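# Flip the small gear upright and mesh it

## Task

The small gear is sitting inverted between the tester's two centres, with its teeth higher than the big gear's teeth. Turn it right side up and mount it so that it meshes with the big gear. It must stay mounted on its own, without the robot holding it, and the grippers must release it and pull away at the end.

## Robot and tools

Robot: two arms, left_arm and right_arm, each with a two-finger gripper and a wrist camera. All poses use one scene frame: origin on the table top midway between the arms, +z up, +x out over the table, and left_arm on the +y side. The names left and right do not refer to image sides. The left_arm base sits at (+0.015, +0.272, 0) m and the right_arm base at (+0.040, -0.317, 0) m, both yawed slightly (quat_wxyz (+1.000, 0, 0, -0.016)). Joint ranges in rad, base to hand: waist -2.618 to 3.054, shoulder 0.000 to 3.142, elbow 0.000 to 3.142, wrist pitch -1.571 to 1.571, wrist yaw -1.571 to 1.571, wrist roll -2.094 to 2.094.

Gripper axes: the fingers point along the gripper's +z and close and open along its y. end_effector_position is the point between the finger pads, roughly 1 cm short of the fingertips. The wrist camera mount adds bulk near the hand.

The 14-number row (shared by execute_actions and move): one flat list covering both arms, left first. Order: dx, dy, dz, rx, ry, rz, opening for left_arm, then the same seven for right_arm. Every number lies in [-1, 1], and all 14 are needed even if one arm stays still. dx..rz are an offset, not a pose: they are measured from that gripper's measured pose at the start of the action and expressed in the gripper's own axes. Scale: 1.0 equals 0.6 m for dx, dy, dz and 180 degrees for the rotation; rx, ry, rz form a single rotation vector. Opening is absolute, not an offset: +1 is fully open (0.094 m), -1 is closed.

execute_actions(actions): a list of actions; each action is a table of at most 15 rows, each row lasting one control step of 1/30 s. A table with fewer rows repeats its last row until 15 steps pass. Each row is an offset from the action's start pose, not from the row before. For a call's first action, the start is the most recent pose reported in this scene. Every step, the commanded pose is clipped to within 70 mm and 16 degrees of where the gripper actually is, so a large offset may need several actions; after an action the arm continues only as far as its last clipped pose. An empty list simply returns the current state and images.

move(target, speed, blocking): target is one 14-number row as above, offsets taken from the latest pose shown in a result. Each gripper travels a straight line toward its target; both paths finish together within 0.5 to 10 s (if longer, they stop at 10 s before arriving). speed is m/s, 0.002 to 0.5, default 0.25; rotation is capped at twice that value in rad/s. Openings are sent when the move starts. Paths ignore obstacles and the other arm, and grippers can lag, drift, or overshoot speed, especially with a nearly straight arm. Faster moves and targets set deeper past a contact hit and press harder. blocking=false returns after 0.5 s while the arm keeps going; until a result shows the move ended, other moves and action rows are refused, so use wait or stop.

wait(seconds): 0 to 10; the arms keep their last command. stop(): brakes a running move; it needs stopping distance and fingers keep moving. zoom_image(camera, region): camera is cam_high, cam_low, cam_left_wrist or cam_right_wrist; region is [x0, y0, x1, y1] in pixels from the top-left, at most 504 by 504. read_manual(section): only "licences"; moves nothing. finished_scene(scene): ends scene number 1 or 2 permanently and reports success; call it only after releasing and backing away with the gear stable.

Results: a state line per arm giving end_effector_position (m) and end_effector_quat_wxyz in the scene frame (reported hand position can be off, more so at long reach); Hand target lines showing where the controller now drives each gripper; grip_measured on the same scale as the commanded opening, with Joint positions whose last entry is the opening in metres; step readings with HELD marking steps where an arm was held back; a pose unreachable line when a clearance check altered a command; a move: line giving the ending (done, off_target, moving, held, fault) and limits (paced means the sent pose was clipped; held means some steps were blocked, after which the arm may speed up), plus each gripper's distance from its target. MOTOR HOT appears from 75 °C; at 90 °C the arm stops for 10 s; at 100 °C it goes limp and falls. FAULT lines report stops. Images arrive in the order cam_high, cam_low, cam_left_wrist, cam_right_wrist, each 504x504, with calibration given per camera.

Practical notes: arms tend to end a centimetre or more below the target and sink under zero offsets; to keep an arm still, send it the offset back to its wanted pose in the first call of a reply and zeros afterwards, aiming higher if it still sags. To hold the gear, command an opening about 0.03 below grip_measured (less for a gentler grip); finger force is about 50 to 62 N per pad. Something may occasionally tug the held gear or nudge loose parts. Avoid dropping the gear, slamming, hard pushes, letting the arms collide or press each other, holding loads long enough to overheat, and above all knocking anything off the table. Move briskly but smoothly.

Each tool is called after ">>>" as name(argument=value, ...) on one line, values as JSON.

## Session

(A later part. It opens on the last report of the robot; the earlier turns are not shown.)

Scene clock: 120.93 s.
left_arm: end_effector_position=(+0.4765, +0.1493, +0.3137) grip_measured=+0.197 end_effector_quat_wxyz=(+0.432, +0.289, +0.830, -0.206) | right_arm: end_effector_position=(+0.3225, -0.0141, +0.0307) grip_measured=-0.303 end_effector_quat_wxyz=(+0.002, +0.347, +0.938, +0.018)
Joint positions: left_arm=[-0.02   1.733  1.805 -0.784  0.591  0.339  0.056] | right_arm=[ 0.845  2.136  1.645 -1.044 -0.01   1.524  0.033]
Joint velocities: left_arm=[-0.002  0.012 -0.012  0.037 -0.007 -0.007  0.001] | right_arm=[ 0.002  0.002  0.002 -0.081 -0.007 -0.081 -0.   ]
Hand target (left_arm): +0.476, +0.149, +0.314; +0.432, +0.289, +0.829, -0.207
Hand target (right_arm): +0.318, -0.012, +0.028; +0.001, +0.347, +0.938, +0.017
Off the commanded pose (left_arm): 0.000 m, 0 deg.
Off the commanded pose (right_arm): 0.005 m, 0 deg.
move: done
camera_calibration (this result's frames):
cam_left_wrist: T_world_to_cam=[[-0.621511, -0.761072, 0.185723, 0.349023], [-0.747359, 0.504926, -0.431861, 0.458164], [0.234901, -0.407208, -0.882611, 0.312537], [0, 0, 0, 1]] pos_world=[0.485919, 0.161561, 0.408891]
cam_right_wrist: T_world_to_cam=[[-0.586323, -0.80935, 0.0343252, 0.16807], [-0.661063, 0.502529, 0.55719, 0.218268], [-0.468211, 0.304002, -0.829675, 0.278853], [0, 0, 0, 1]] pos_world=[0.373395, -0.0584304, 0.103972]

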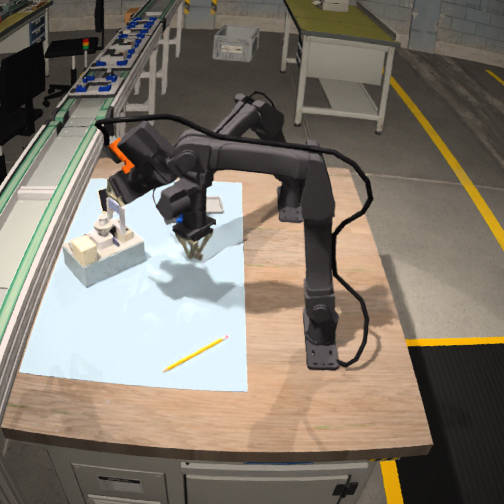

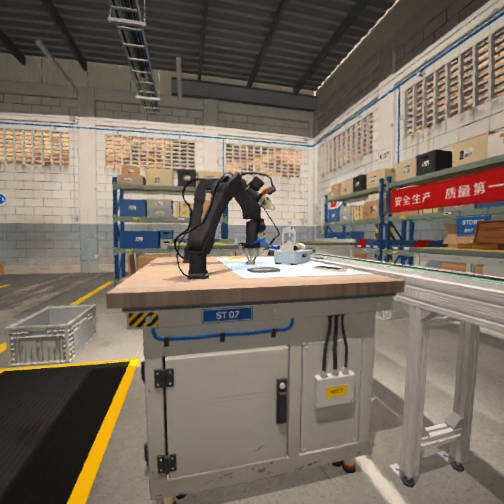

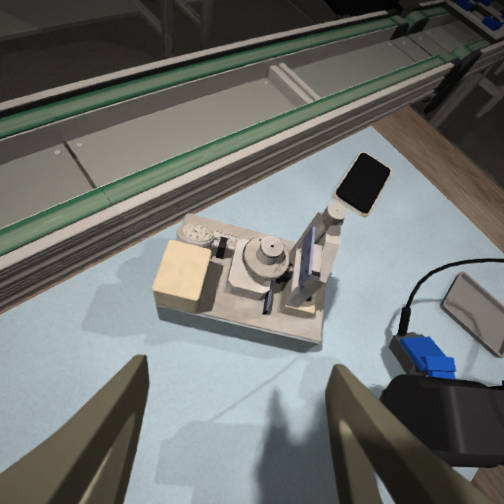

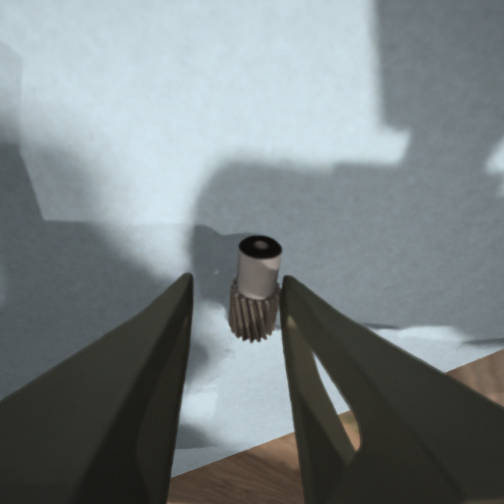

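>>> move(target=[0,0,0,0,0,0,0.2, 0.012,-0.008,0.009,0.008,0,0,-0.3], speed=0.03)

Scene clock: 121.83 s.
left_arm: end_effector_position=(+0.4767, +0.1496, +0.3135) grip_measured=+0.197 end_effector_quat_wxyz=(+0.432, +0.288, +0.830, -0.205) | right_arm: end_effector_position=(+0.3206, -0.0122, +0.0307) grip_measured=-0.303 end_effector_quat_wxyz=(+0.002, +0.348, +0.937, +0.018)
Joint positions: left_arm=[-0.02   1.733  1.805 -0.784  0.59   0.339  0.056] | right_arm=[ 0.851  2.136  1.645 -1.044 -0.01   1.531  0.033]
Joint velocities: left_arm=[-0.012 -0.007 -0.012  0.007 -0.007 -0.037 -0.001] | right_arm=[-0.002 -0.017 -0.002 -0.022 -0.051  0.037  0.   ]
Hand target (left_arm): +0.477, +0.149, +0.314; +0.432, +0.289, +0.830, -0.206
Hand target (right_arm): +0.314, -0.013, +0.025; -0.002, +0.347, +0.938, +0.007
Off the commanded pose (left_arm): 0.000 m, 0 deg.
Off the commanded pose (right_arm): 0.009 m, 1 deg.
move: done
camera_calibration (this result's frames):
cam_left_wrist: T_world_to_cam=[[-0.620424, -0.762199, 0.184733, 0.349314], [-0.748058, 0.504385, -0.431283, 0.458323], [0.235547, -0.405769, -0.883102, 0.312134], [0, 0, 0, 1]] pos_world=[0.486053, 0.16173, 0.408783]
cam_right_wrist: T_world_to_cam=[[-0.586937, -0.808919, 0.0339845, 0.168699], [-0.660696, 0.502805, 0.557376, 0.215934], [-0.46796, 0.304691, -0.829564, 0.277312], [0, 0, 0, 1]] pos_world=[0.371453, -0.0566036, 0.103958]

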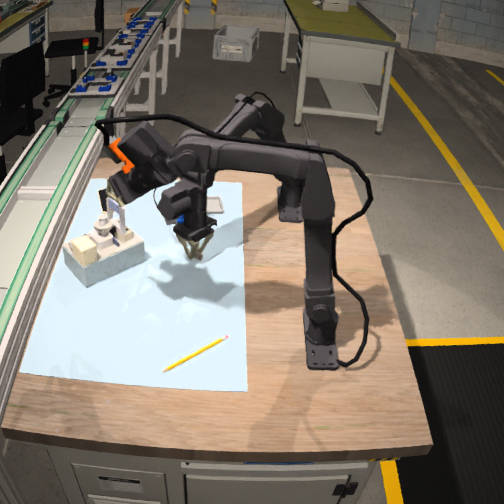

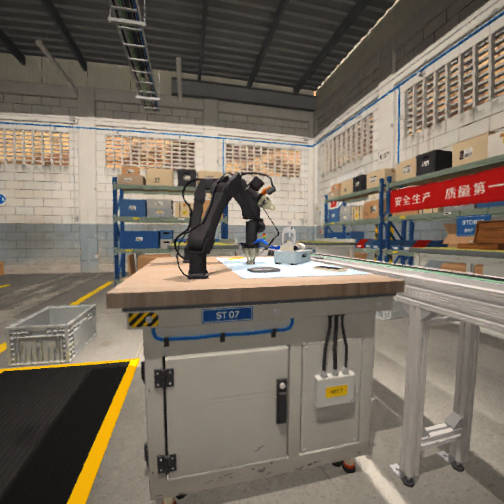

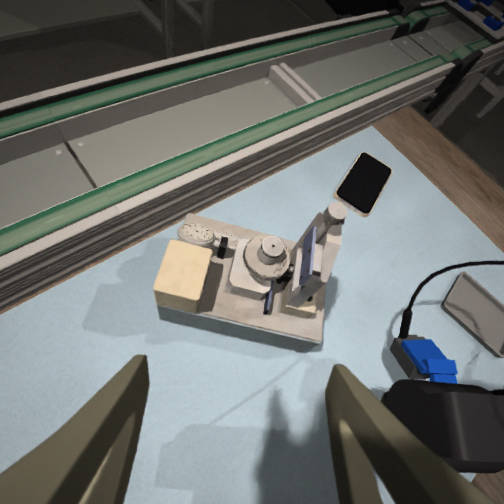

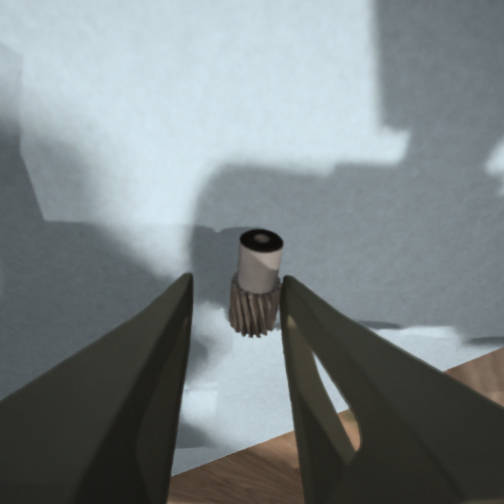

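>>> move(target=[0,0,0,0,0,0,0.2, 0.008,-0.012,0.012,0.012,0,0,-0.1], speed=0.03)

Scene clock: 123.07 s.
left_arm: end_effector_position=(+0.4768, +0.1498, +0.3134) grip_measured=+0.197 end_effector_quat_wxyz=(+0.432, +0.288, +0.830, -0.204) | right_arm: end_effector_position=(+0.3192, -0.0137, +0.0253) grip_measured=-0.103 end_effector_quat_wxyz=(-0.001, +0.349, +0.937, +0.011)
Joint positions: left_arm=[-0.02   1.733  1.805 -0.784  0.588  0.339  0.056] | right_arm=[ 0.851  2.149  1.645 -1.047 -0.01   1.532  0.042]
Joint velocities: left_arm=[-0.002  0.002  0.002 -0.066  0.037 -0.007 -0.002] | right_arm=[ 0.017 -0.012  0.002 -0.007  0.007 -0.022  0.   ]
Hand target (left_arm): +0.477, +0.150, +0.314; +0.432, +0.288, +0.830, -0.205
Hand target (right_arm): +0.312, -0.014, +0.023; -0.004, +0.348, +0.938, +0.001
Off the commanded pose (left_arm): 0.000 m, 0 deg.
Off the commanded pose (right_arm): 0.007 m, 1 deg.
move: done
camera_calibration (this result's frames):
cam_left_wrist: T_world_to_cam=[[-0.619336, -0.763323, 0.183742, 0.349604], [-0.748757, 0.503842, -0.430704, 0.458482], [0.23619, -0.404329, -0.883591, 0.31173], [0, 0, 0, 1]] pos_world=[0.486187, 0.1619, 0.408675]
cam_right_wrist: T_world_to_cam=[[-0.587684, -0.807505, 0.0506389, 0.166731], [-0.653511, 0.510648, 0.558714, 0.21657], [-0.477023, 0.295254, -0.827813, 0.275341], [0, 0, 0, 1]] pos_world=[0.370859, -0.0572508, 0.0984867]

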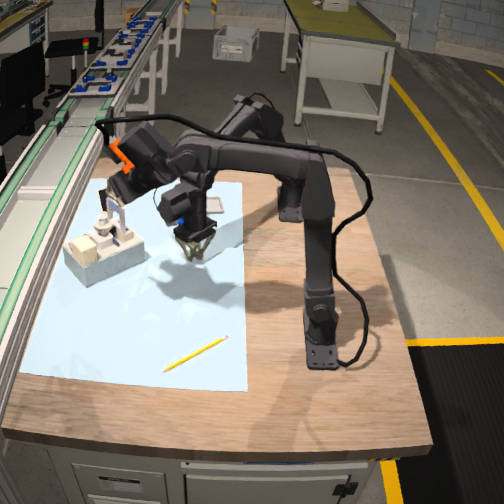

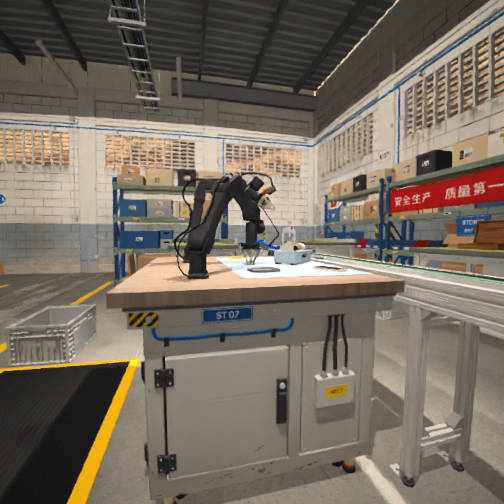

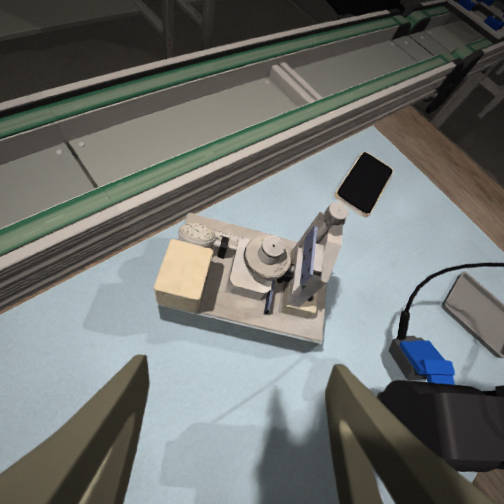

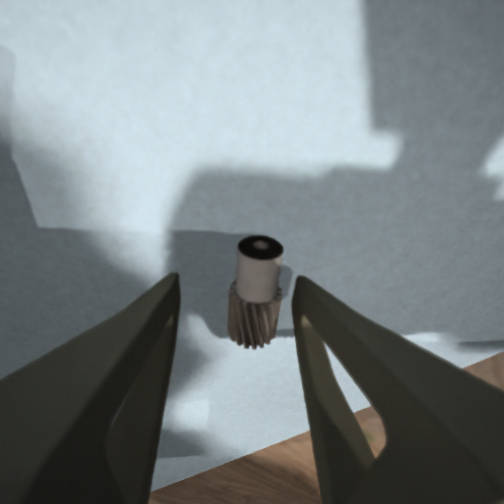

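>>> move(target=[0,0,0,0,0,0,0.2, 0.01,-0.008,0.006,0.006,0,0,-0.1], speed=0.03)

>>> move(target=[0,0,0,0,0,0,0.2, 0,0,-0.004,0,0,0,-0.68], speed=0.03)

Scene clock: 123.93 s.
left_arm: end_effector_position=(+0.4770, +0.1501, +0.3133) grip_measured=+0.197 end_effector_quat_wxyz=(+0.432, +0.288, +0.831, -0.203) | right_arm: end_effector_position=(+0.3192, -0.0137, +0.0253) grip_measured=-0.103 end_effector_quat_wxyz=(-0.001, +0.351, +0.936, +0.011)
Joint positions: left_arm=[-0.02   1.733  1.805 -0.784  0.586  0.339  0.056] | right_arm=[ 0.851  2.149  1.645 -1.047 -0.01   1.537  0.042]
Joint velocities: left_arm=[-0.007  0.002 -0.007 -0.095 -0.007 -0.037  0.001] | right_arm=[-0.022 -0.012 -0.002 -0.066 -0.037 -0.022  0.   ]
Hand target (left_arm): +0.477, +0.150, +0.313; +0.432, +0.288, +0.830, -0.204
Hand target (right_arm): +0.312, -0.013, +0.022; -0.004, +0.349, +0.937, +0.002
Off the commanded pose (left_arm): 0.000 m, 0 deg.
Off the commanded pose (right_arm): 0.008 m, 1 deg.
move: done
camera_calibration (this result's frames):
cam_left_wrist: T_world_to_cam=[[-0.618246, -0.764444, 0.182749, 0.349894], [-0.749455, 0.503297, -0.430127, 0.458642], [0.236831, -0.402886, -0.884078, 0.311325], [0, 0, 0, 1]] pos_world=[0.48632, 0.16207, 0.408567]
cam_right_wrist: T_world_to_cam=[[-0.591062, -0.805033, 0.0506699, 0.167842], [-0.651315, 0.513372, 0.558782, 0.215905], [-0.475851, 0.297273, -0.827765, 0.274993], [0, 0, 0, 1]] pos_world=[0.370682, -0.057469, 0.0984812]

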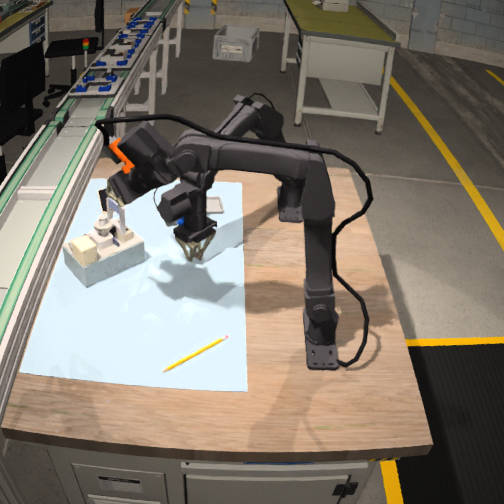

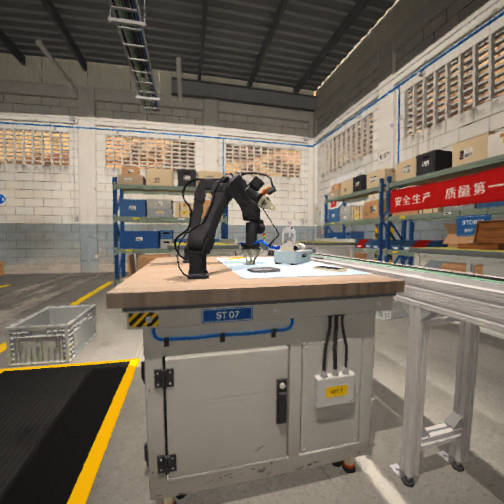

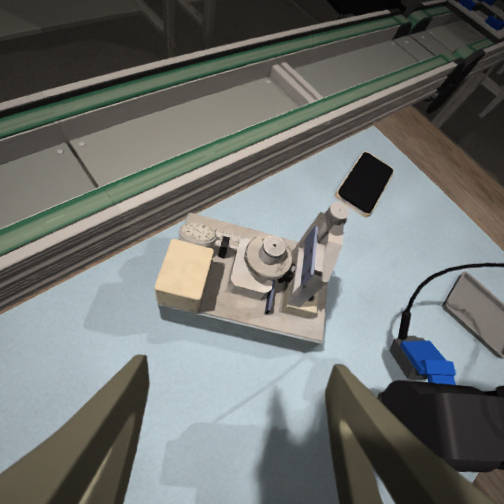

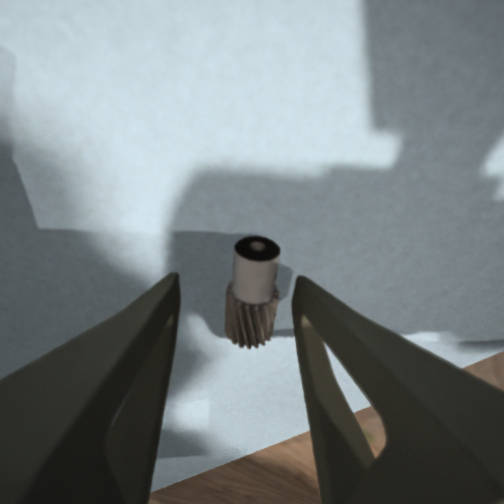

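Scene clock: 124.63 s.
left_arm: end_effector_position=(+0.4771, +0.1504, +0.3132) grip_measured=+0.197 end_effector_quat_wxyz=(+0.432, +0.287, +0.831, -0.202) | right_arm: end_effector_position=(+0.3192, -0.0137, +0.0253) grip_measured=-0.636 end_effector_quat_wxyz=(-0.001, +0.351, +0.936, +0.011)
Joint positions: left_arm=[-0.02   1.733  1.805 -0.784  0.584  0.339  0.056] | right_arm=[ 0.851  2.149  1.645 -1.047 -0.01   1.537  0.017]
Joint velocities: left_arm=[-0.022 -0.002  0.002  0.007  0.007 -0.007 -0.   ] | right_arm=[-0.007  0.007 -0.002 -0.007  0.007 -0.037  0.001]
Hand target (left_arm): +0.477, +0.150, +0.313; +0.432, +0.288, +0.831, -0.203
Hand target (right_arm): +0.319, -0.014, +0.028; -0.001, +0.351, +0.936, +0.011
Off the commanded pose (left_arm): 0.000 m, 0 deg.
Off the commanded pose (right_arm): 0.002 m, 0 deg.
move: done
camera_calibration (this result's frames):
cam_left_wrist: T_world_to_cam=[[-0.617154, -0.765562, 0.181755, 0.350183], [-0.750152, 0.502751, -0.42955, 0.458802], [0.23747, -0.401443, -0.884563, 0.310921], [0, 0, 0, 1]] pos_world=[0.486454, 0.16224, 0.40846]
cam_right_wrist: T_world_to_cam=[[-0.591062, -0.805033, 0.0506699, 0.167842], [-0.651315, 0.513372, 0.558782, 0.215905], [-0.475851, 0.297273, -0.827765, 0.274993], [0, 0, 0, 1]] pos_world=[0.370682, -0.057469, 0.0984812]

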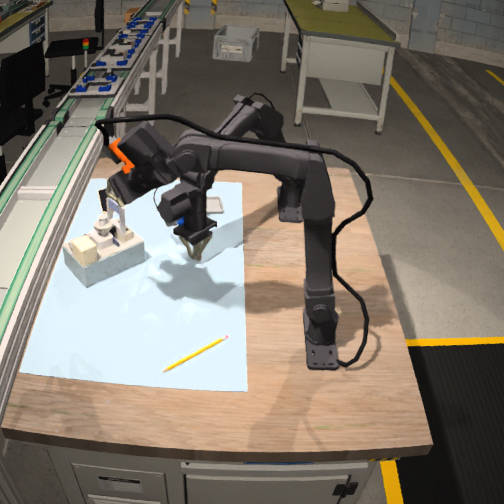

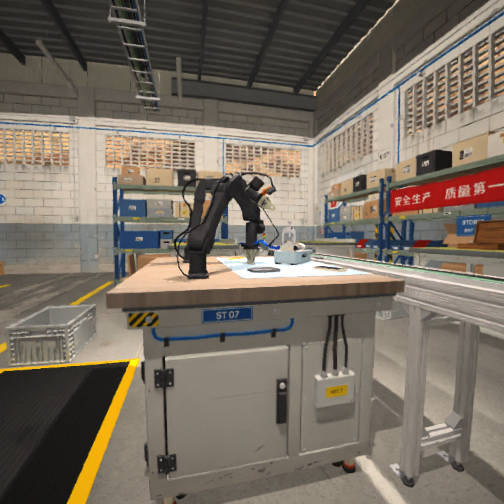

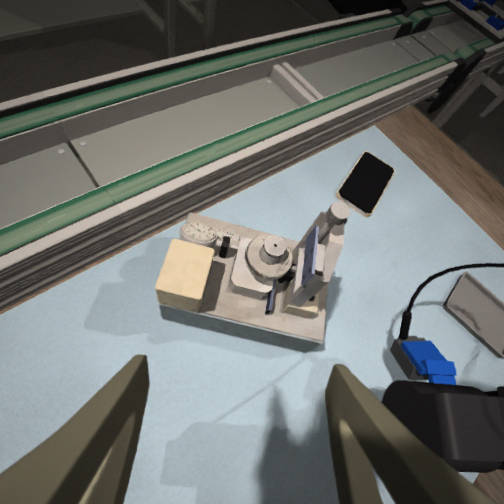

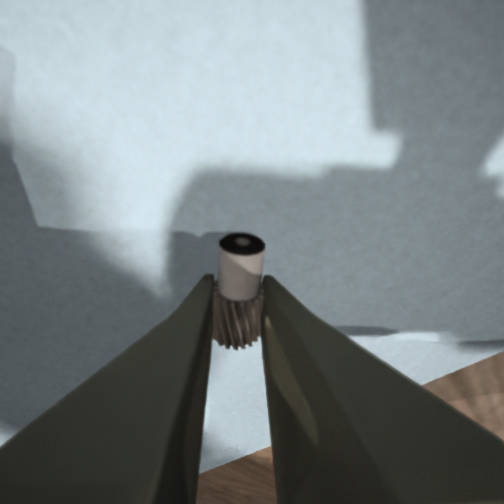

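>>> move(target=[-0.05,-0.138,0.252,0.01,-0.05,0.009,0.2, 0,-0.05,-0.2,0,0,-0.467,-0.68], speed=0.3)

Scene clock: 128.47 s.
left_arm: end_effector_position=(+0.5248, -0.0056, +0.2497) grip_measured=+0.197 end_effector_quat_wxyz=(+0.476, +0.287, +0.800, -0.227) | right_arm: end_effector_position=(+0.2942, -0.0405, +0.1269) grip_measured=-0.636 end_effector_quat_wxyz=(-0.016, -0.364, +0.931, -0.002)
Joint positions: left_arm=[-0.362  1.945  1.696 -0.244  0.352  0.082  0.056] | right_arm=[ 0.851  2.008  1.836 -1.43  -0.01   0.074  0.017]
Joint velocities: left_arm=[-0.012 -0.002 -0.022  0.022 -0.022 -0.007 -0.   ] | right_arm=[ 0.007 -0.012  0.007  0.007  0.007 -0.022 -0.001]
Hand target (left_arm): +0.528, -0.011, +0.266; +0.496, +0.288, +0.787, -0.229
Hand target (right_arm): +0.299, -0.039, +0.145; +0.007, -0.367, +0.930, +0.008
Off the commanded pose (left_arm): 0.014 m, 3 deg.
Off the commanded pose (right_arm): 0.018 m, 3 deg.
move: off_target (left_arm, right_arm)
camera_calibration (this result's frames):
cam_left_wrist: T_world_to_cam=[[-0.648927, -0.737498, 0.187057, 0.287168], [-0.698489, 0.479976, -0.530788, 0.543729], [0.301673, -0.4751, -0.826604, 0.132263], [0, 0, 0, 1]] pos_world=[0.52624, 0.0136472, 0.344217]
cam_right_wrist: T_world_to_cam=[[0.736936, -0.673248, 0.0605255, -0.260267], [-0.576247, -0.578894, 0.576907, 0.0879598], [-0.353364, -0.460021, -0.814564, 0.286862], [0, 0, 0, 1]] pos_world=[0.343853, 0.00765804, 0.198676]

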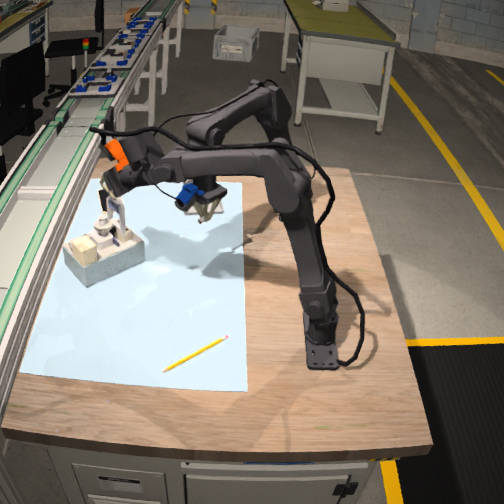

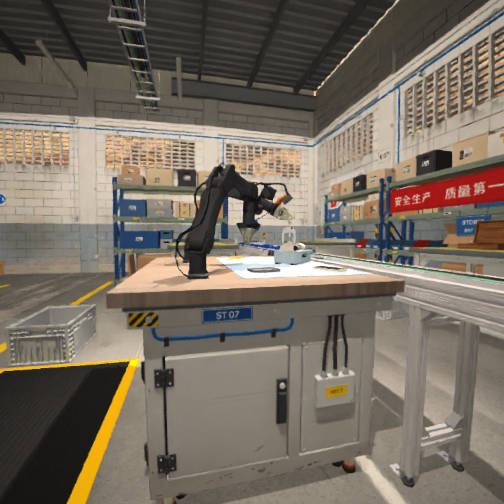

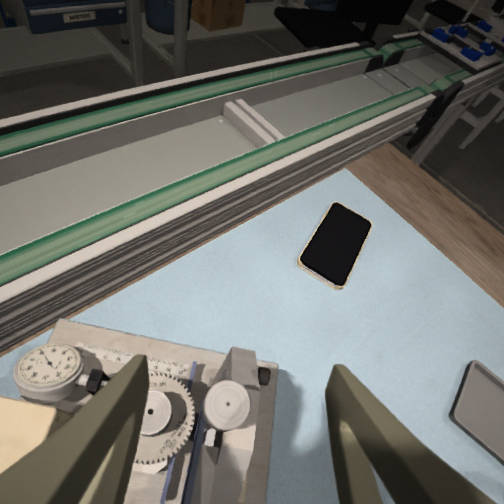

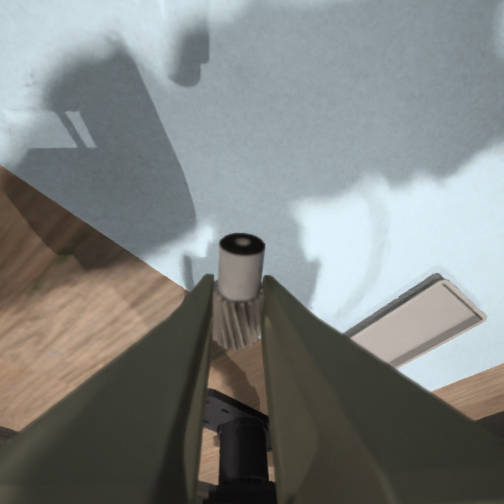

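>>> move(target=[0.029,0,0.024,0,-0.015,0,0.2, -0.188,-0.219,-0.063,0,-0.51,0,-0.68], speed=0.3)

Scene clock: 132.37 s.
left_arm: end_effector_position=(+0.5267, -0.0063, +0.2281) grip_measured=+0.197 end_effector_quat_wxyz=(+0.489, +0.280, +0.793, -0.232) | right_arm: end_effector_position=(+0.4641, -0.0578, +0.1564) grip_measured=-0.636 end_effector_quat_wxyz=(+0.649, -0.260, +0.667, +0.257)
Joint positions: left_arm=[-0.362  1.945  1.58  -0.092  0.352  0.065  0.056] | right_arm=[ 0.468  1.908  0.718  1.164 -0.312 -0.002  0.017]
Joint velocities: left_arm=[-0.002 -0.002 -0.002 -0.066 -0.066  0.022 -0.   ] | right_arm=[ 0.012 -0.012 -0.007  0.051  0.007  0.037  0.   ]
Hand target (left_arm): +0.527, -0.011, +0.228; +0.494, +0.281, +0.789, -0.234
Hand target (right_arm): +0.466, -0.060, +0.161; +0.657, -0.256, +0.660, +0.261
Off the commanded pose (left_arm): 0.004 m, 1 deg.
Off the commanded pose (right_arm): 0.005 m, 1 deg.
move: done
camera_calibration (this result's frames):
cam_left_wrist: T_world_to_cam=[[-0.64693, -0.738187, 0.191209, 0.28997], [-0.690384, 0.460517, -0.557937, 0.53571], [0.323807, -0.492954, -0.807555, 0.0973723], [0, 0, 0, 1]] pos_world=[0.525907, 0.0153488, 0.322081]
cam_right_wrist: T_world_to_cam=[[0.626512, -0.775503, 0.0779603, -0.356309], [-0.402339, -0.407456, -0.819819, 0.306573], [0.667537, 0.48226, -0.567291, -0.0951078], [0, 0, 0, 1]] pos_world=[0.410066, -0.105537, 0.225159]

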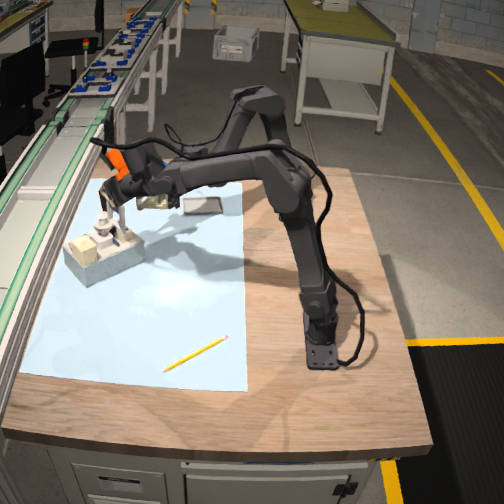

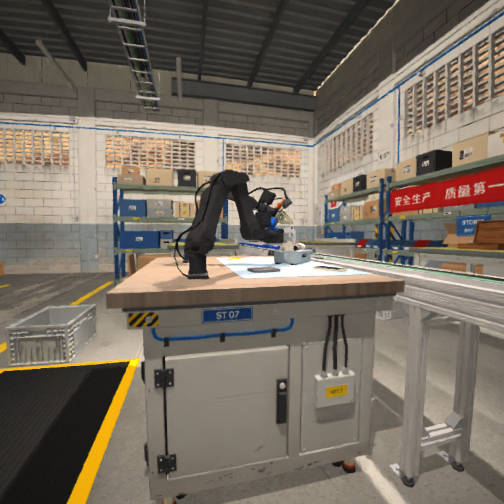

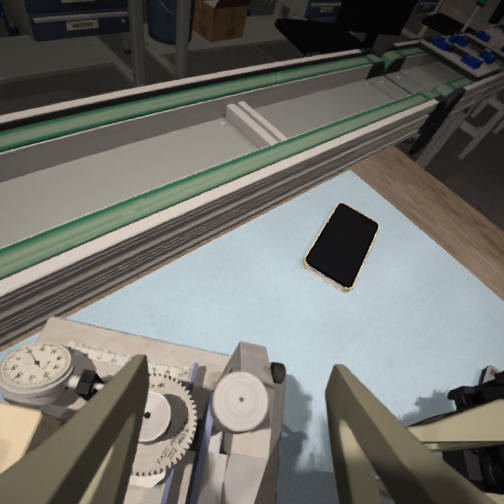

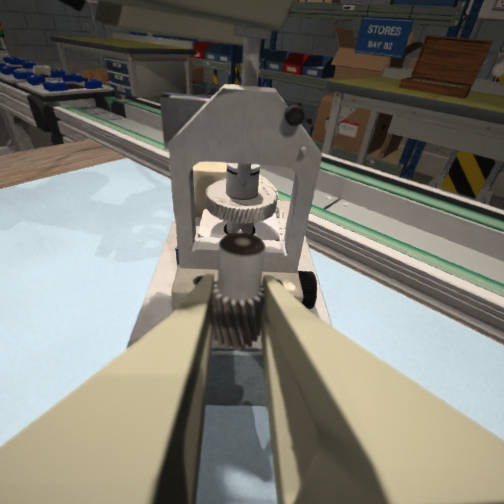

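>>> move(target=[0.015,-0.004,0.012,0,0,0,0.2, 0,-0.004,0.07,0,-0.012,0,-0.68], speed=0.08)

Scene clock: 133.40 s.
left_arm: end_effector_position=(+0.5265, -0.0052, +0.2124) grip_measured=+0.197 end_effector_quat_wxyz=(+0.479, +0.278, +0.800, -0.229) | right_arm: end_effector_position=(+0.4911, -0.0382, +0.1394) grip_measured=-0.636 end_effector_quat_wxyz=(+0.647, -0.258, +0.670, +0.257)
Joint positions: left_arm=[-0.362  1.957  1.556 -0.08   0.346  0.064  0.056] | right_arm=[ 0.486  2.047  0.852  1.162 -0.291  0.002  0.017]
Joint velocities: left_arm=[-0.032  0.007 -0.002  0.007 -0.095  0.066  0.   ] | right_arm=[-0.007  0.012  0.002 -0.022  0.022  0.022  0.001]
Hand target (left_arm): +0.526, -0.011, +0.217; +0.489, +0.280, +0.793, -0.232
Hand target (right_arm): +0.495, -0.031, +0.155; +0.662, -0.255, +0.655, +0.263
Off the commanded pose (left_arm): 0.007 m, 1 deg.
Off the commanded pose (right_arm): 0.018 m, 3 deg.
move: off_target (right_arm)
camera_calibration (this result's frames):
cam_left_wrist: T_world_to_cam=[[-0.6388, -0.743649, 0.197284, 0.288015], [-0.705024, 0.463142, -0.537067, 0.529616], [0.308019, -0.482169, -0.820145, 0.0963355], [0, 0, 0, 1]] pos_world=[0.527703, 0.0153447, 0.306628]
cam_right_wrist: T_world_to_cam=[[0.625616, -0.776665, 0.0734623, -0.355656], [-0.410195, -0.407588, -0.815851, 0.314721], [0.663585, 0.480275, -0.573577, -0.129447], [0, 0, 0, 1]] pos_world=[0.4375, -0.0857792, 0.208645]

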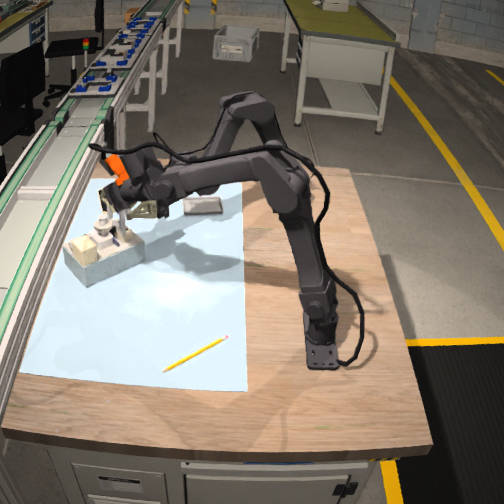

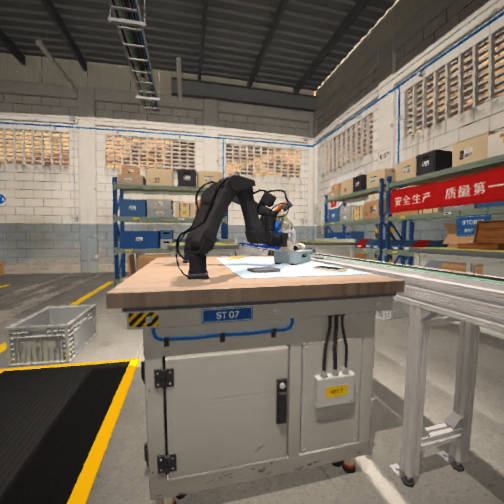

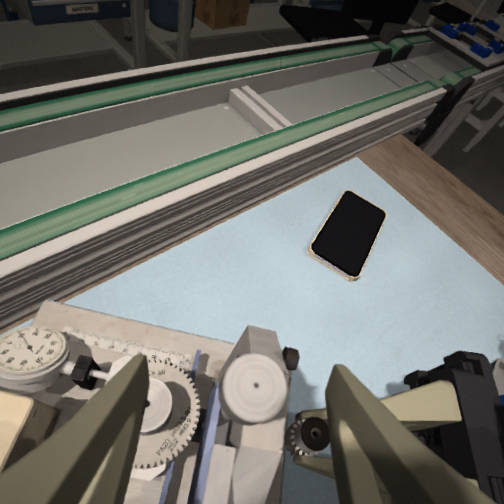

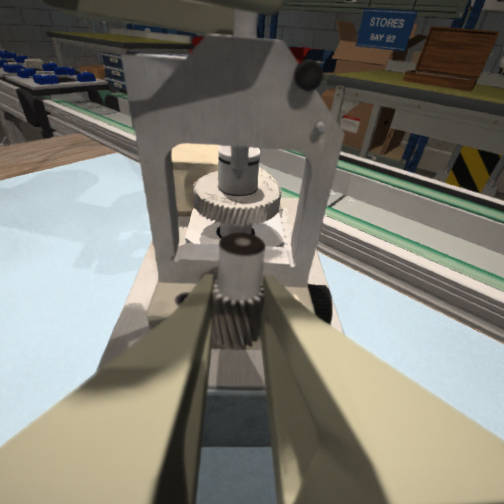

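>>> move(target=[-0.012,-0.006,0.0,0,0,0,-0.76, -0.047,0.004,0.0,0,-0.02,0,-0.68], speed=0.05)

Scene clock: 134.53 s.
left_arm: end_effector_position=(+0.5254, -0.0069, +0.2125) grip_measured=-0.701 end_effector_quat_wxyz=(+0.479, +0.281, +0.799, -0.231) | right_arm: end_effector_position=(+0.4909, -0.0384, +0.1455) grip_measured=-0.636 end_effector_quat_wxyz=(+0.649, -0.255, +0.668, +0.260)
Joint positions: left_arm=[-0.364  1.957  1.556 -0.08   0.35   0.066  0.014] | right_arm=[ 0.486  2.033  0.852  1.159 -0.29   0.011  0.017]
Joint velocities: left_arm=[ 0.007  0.002 -0.002  0.007 -0.007 -0.037 -0.001] | right_arm=[-0.002 -0.017  0.007 -0.007 -0.037 -0.051 -0.001]
Hand target (left_arm): +0.527, -0.009, +0.219; +0.479, +0.278, +0.800, -0.230
Hand target (right_arm): +0.490, -0.036, +0.167; +0.667, -0.250, +0.650, +0.266
Off the commanded pose (left_arm): 0.007 m, 0 deg.
Off the commanded pose (right_arm): 0.022 m, 3 deg.
move: off_target (right_arm)
camera_calibration (this result's frames):
cam_left_wrist: T_world_to_cam=[[-0.643725, -0.739398, 0.197251, 0.288682], [-0.701714, 0.46749, -0.537635, 0.528107], [0.305313, -0.484503, -0.819781, 0.0972722], [0, 0, 0, 1]] pos_world=[0.526713, 0.0136947, 0.306728]
cam_right_wrist: T_world_to_cam=[[0.624631, -0.778104, 0.0662584, -0.354689], [-0.408321, -0.397749, -0.821627, 0.319837], [0.665665, 0.486159, -0.566162, -0.127529], [0, 0, 0, 1]] pos_world=[0.437038, -0.0867707, 0.214086]

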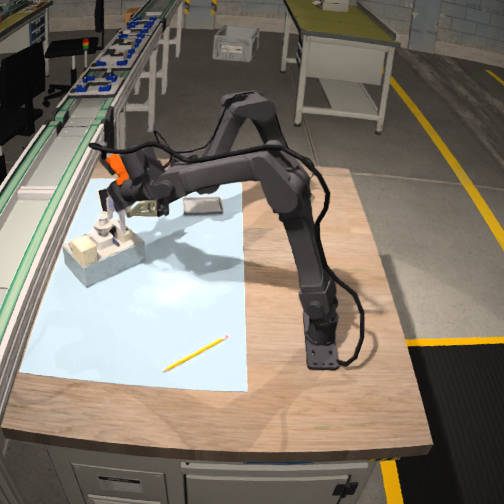

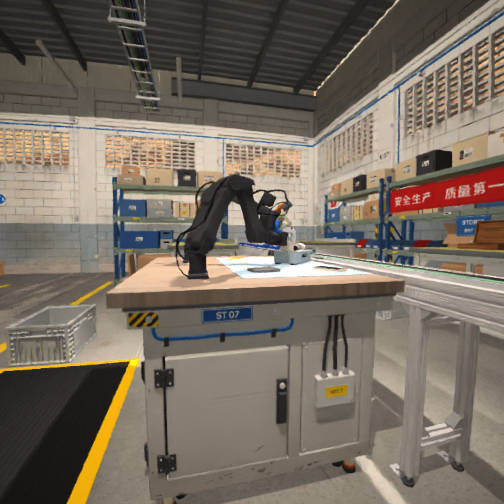

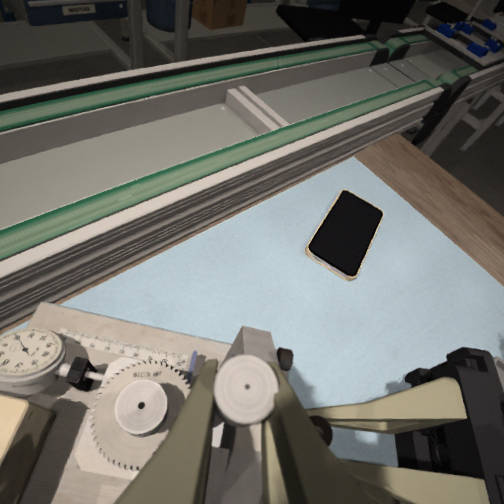

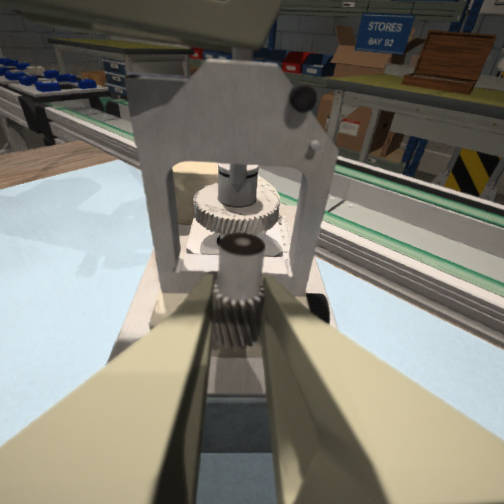

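>>> execute_actions(actions=[[[-0.03,-0.004,-0.015,0,-0.01,0,-0.76, -0.04,0.004,0.005,0,-0.02,0,-0.68],[-0.05,-0.006,-0.025,0,-0.02,0,-0.76, -0.045,0.004,0.01,0,-0.02,0,-0.68],[-0.066,-0.006,-0.034,0,-0.025,0,-0.76, -0.047,0.004,0.015,0,-0.02,0,-0.68]],[[-0.066,-0.006,-0.034,0,-0.025,0,-0.76, -0.04,0.004,0.02,0,-0.02,0,-0.68]]])

Scene clock: 135.80 s.
left_arm: end_effector_position=(+0.5252, -0.0068, +0.2138) grip_measured=-0.701 end_effector_quat_wxyz=(+0.479, +0.278, +0.800, -0.233) | right_arm: end_effector_position=(+0.4963, -0.0385, +0.1521) grip_measured=-0.636 end_effector_quat_wxyz=(+0.654, -0.243, +0.667, +0.262)
Joint positions: left_arm=[-0.364  1.955  1.556 -0.08   0.35   0.058  0.014] | right_arm=[ 0.486  2.033  0.872  1.153 -0.276  0.03   0.017]
Joint velocities: left_arm=[ 0.012  0.002 -0.002  0.007  0.022  0.022 -0.001] | right_arm=[-0.002 -0.002 -0.007 -0.066 -0.007 -0.007 -0.   ]
Hand target (left_arm): +0.524, -0.004, +0.258; +0.510, +0.269, +0.780, -0.243
Hand target (right_arm): +0.499, -0.030, +0.169; +0.668, -0.241, +0.650, +0.270
Off the commanded pose (left_arm): 0.045 m, 5 deg.
Off the commanded pose (right_arm): 0.019 m, 3 deg.
Step readings (end_effector_position; steps 1 to 15: 1st action; 16 to 30: 2nd action):
0: left_arm (+0.5254, -0.0069, +0.2125) | right_arm (+0.4909, -0.0384, +0.1455)
1: left_arm (+0.5254, -0.0069, +0.2125) | right_arm (+0.4909, -0.0384, +0.1455)
2: left_arm (+0.5253, -0.0069, +0.2131) | right_arm (+0.4909, -0.0385, +0.1455)
4: left_arm (+0.5252, -0.0068, +0.2138) | right_arm (+0.4911, -0.0387, +0.1454)
8: left_arm (+0.5252, -0.0068, +0.2138) | right_arm (+0.4914, -0.0390, +0.1449)
15: left_arm (+0.5252, -0.0068, +0.2138) | right_arm (+0.4915, -0.0392, +0.1447)
16: left_arm (+0.5252, -0.0068, +0.2138) | right_arm (+0.4919, -0.0392, +0.1452)
17: left_arm (+0.5252, -0.0068, +0.2138) | right_arm (+0.4927, -0.0390, +0.1462)
19: left_arm (+0.5252, -0.0068, +0.2138) | right_arm (+0.4944, -0.0387, +0.1491)
23: left_arm (+0.5252, -0.0068, +0.2138) | right_arm (+0.4961, -0.0383, +0.1521)
30: end_effector_position above
camera_calibration (this result's frames):
cam_left_wrist: T_world_to_cam=[[-0.640721, -0.740378, 0.203266, 0.285493], [-0.704738, 0.462075, -0.538359, 0.530322], [0.304665, -0.488187, -0.817834, 0.0983212], [0, 0, 0, 1]] pos_world=[0.526705, 0.0143229, 0.307883]
cam_right_wrist: T_world_to_cam=[[0.613332, -0.788182, 0.0509255, -0.350984], [-0.413444, -0.375326, -0.829575, 0.332018], [0.672969, 0.48775, -0.556068, -0.132518], [0, 0, 0, 1]] pos_world=[0.441721, -0.0873887, 0.219619]

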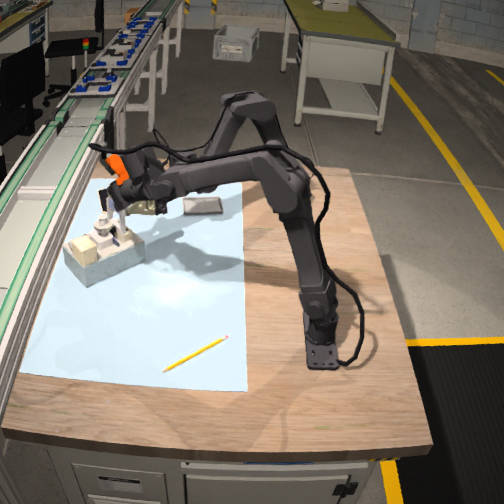

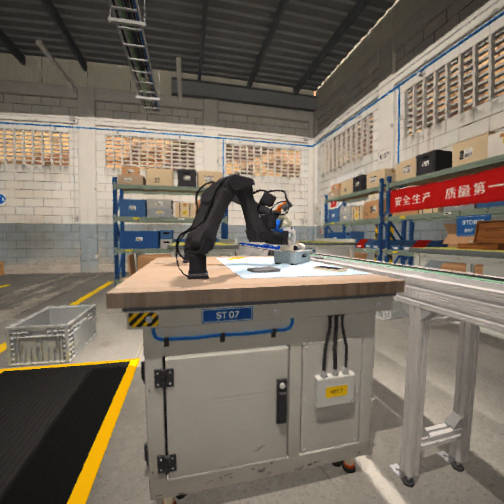

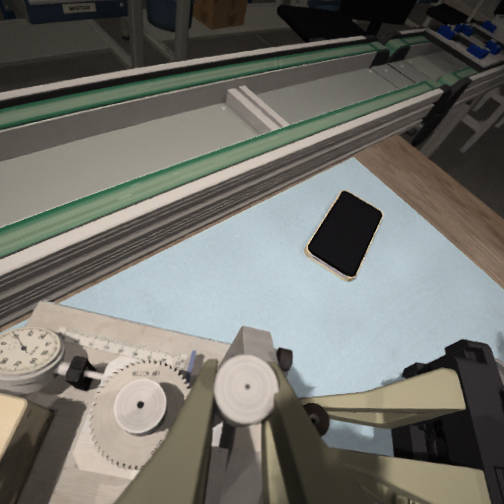

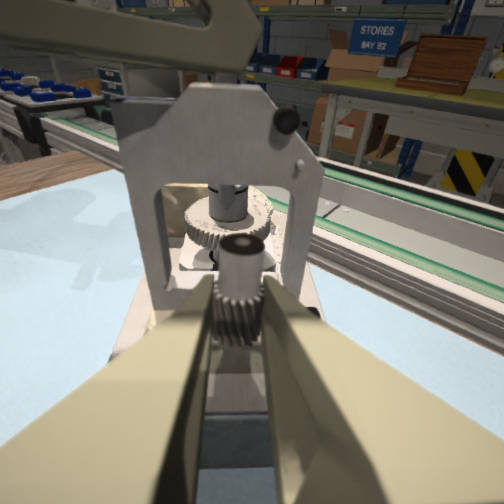

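>>> execute_actions(actions=[[[-0.088,-0.004,-0.044,0,-0.03,0,-0.76, -0.03,0.014,0.01,-0.008,-0.02,-0.012,-0.68]],[[-0.088,-0.004,-0.044,0,-0.03,0,-0.76, -0.03,0.008,0.015,-0.004,-0.02,-0.006,-0.68]]])

Scene clock: 137.07 s.
left_arm: end_effector_position=(+0.5248, -0.0066, +0.2216) grip_measured=-0.701 end_effector_quat_wxyz=(+0.471, +0.277, +0.804, -0.233) | right_arm: end_effector_position=(+0.4964, -0.0381, +0.1554) grip_measured=-0.636 end_effector_quat_wxyz=(+0.663, -0.246, +0.657, +0.261)
Joint positions: left_arm=[-0.364  1.955  1.602 -0.144  0.35   0.057  0.014] | right_arm=[ 0.486  2.042  0.872  1.185 -0.278  0.02   0.017]
Joint velocities: left_arm=[ 0.017  0.017 -0.002 -0.037  0.007 -0.022 -0.   ] | right_arm=[ 0.002  0.012 -0.027 -0.081 -0.007  0.022 -0.001]
Hand target (left_arm): +0.526, -0.002, +0.276; +0.512, +0.266, +0.779, -0.246
Hand target (right_arm): +0.498, -0.030, +0.175; +0.682, -0.248, +0.634, +0.266
Off the commanded pose (left_arm): 0.055 m, 6 deg.
Off the commanded pose (right_arm): 0.022 m, 4 deg.
Step readings (end_effector_position; steps 1 to 15: 1st action; 16 to 30: 2nd action):
0: left_arm (+0.5252, -0.0068, +0.2138) | right_arm (+0.4963, -0.0385, +0.1521)
1: left_arm (+0.5252, -0.0069, +0.2148) | right_arm (+0.4963, -0.0385, +0.1525)
2: left_arm (+0.5251, -0.0068, +0.2154) | right_arm (+0.4963, -0.0385, +0.1531)
4: left_arm (+0.5252, -0.0068, +0.2170) | right_arm (+0.4962, -0.0384, +0.1546)
8: left_arm (+0.5250, -0.0068, +0.2175) | right_arm (+0.4961, -0.0383, +0.1560)
15: left_arm (+0.5250, -0.0068, +0.2177) | right_arm (+0.4961, -0.0383, +0.1567)
16: left_arm (+0.5250, -0.0068, +0.2183) | right_arm (+0.4961, -0.0383, +0.1569)
17: left_arm (+0.5250, -0.0067, +0.2190) | right_arm (+0.4961, -0.0382, +0.1570)
19: left_arm (+0.5250, -0.0067, +0.2210) | right_arm (+0.4962, -0.0382, +0.1562)
23: left_arm (+0.5248, -0.0066, +0.2216) | right_arm (+0.4964, -0.0381, +0.1547)
30: end_effector_position above
camera_calibration (this result's frames):
cam_left_wrist: T_world_to_cam=[[-0.636622, -0.7422, 0.209407, 0.280288], [-0.71407, 0.464785, -0.523525, 0.535802], [0.291231, -0.482819, -0.825876, 0.113868], [0, 0, 0, 1]] pos_world=[0.527876, 0.0139742, 0.315852]
cam_right_wrist: T_world_to_cam=[[0.612902, -0.787459, 0.0652622, -0.352929], [-0.389799, -0.373167, -0.841904, 0.325208], [0.687319, 0.490566, -0.535666, -0.141052], [0, 0, 0, 1]] pos_world=[0.440025, -0.0873644, 0.22127]

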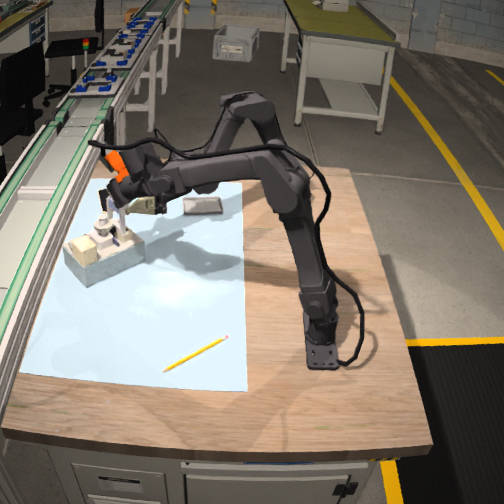

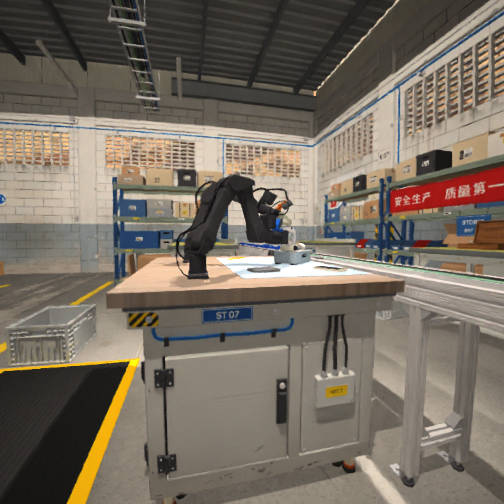

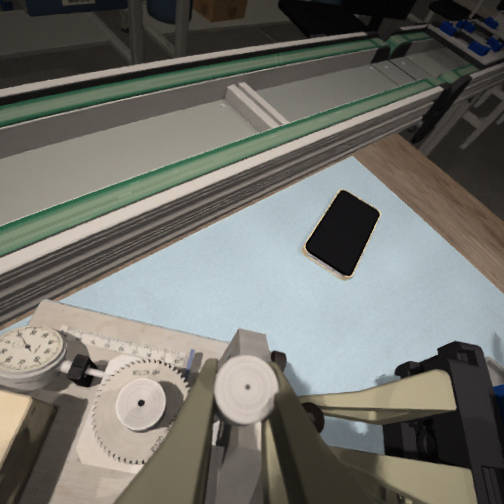

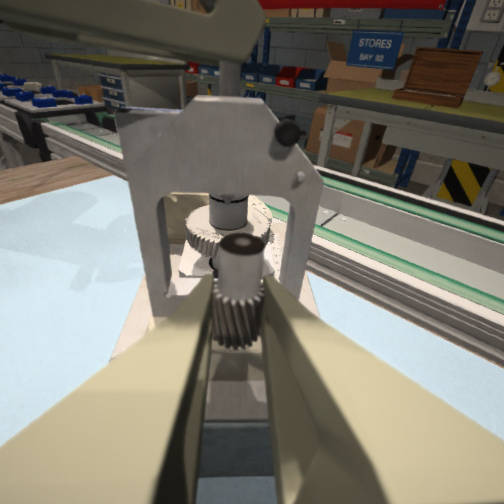

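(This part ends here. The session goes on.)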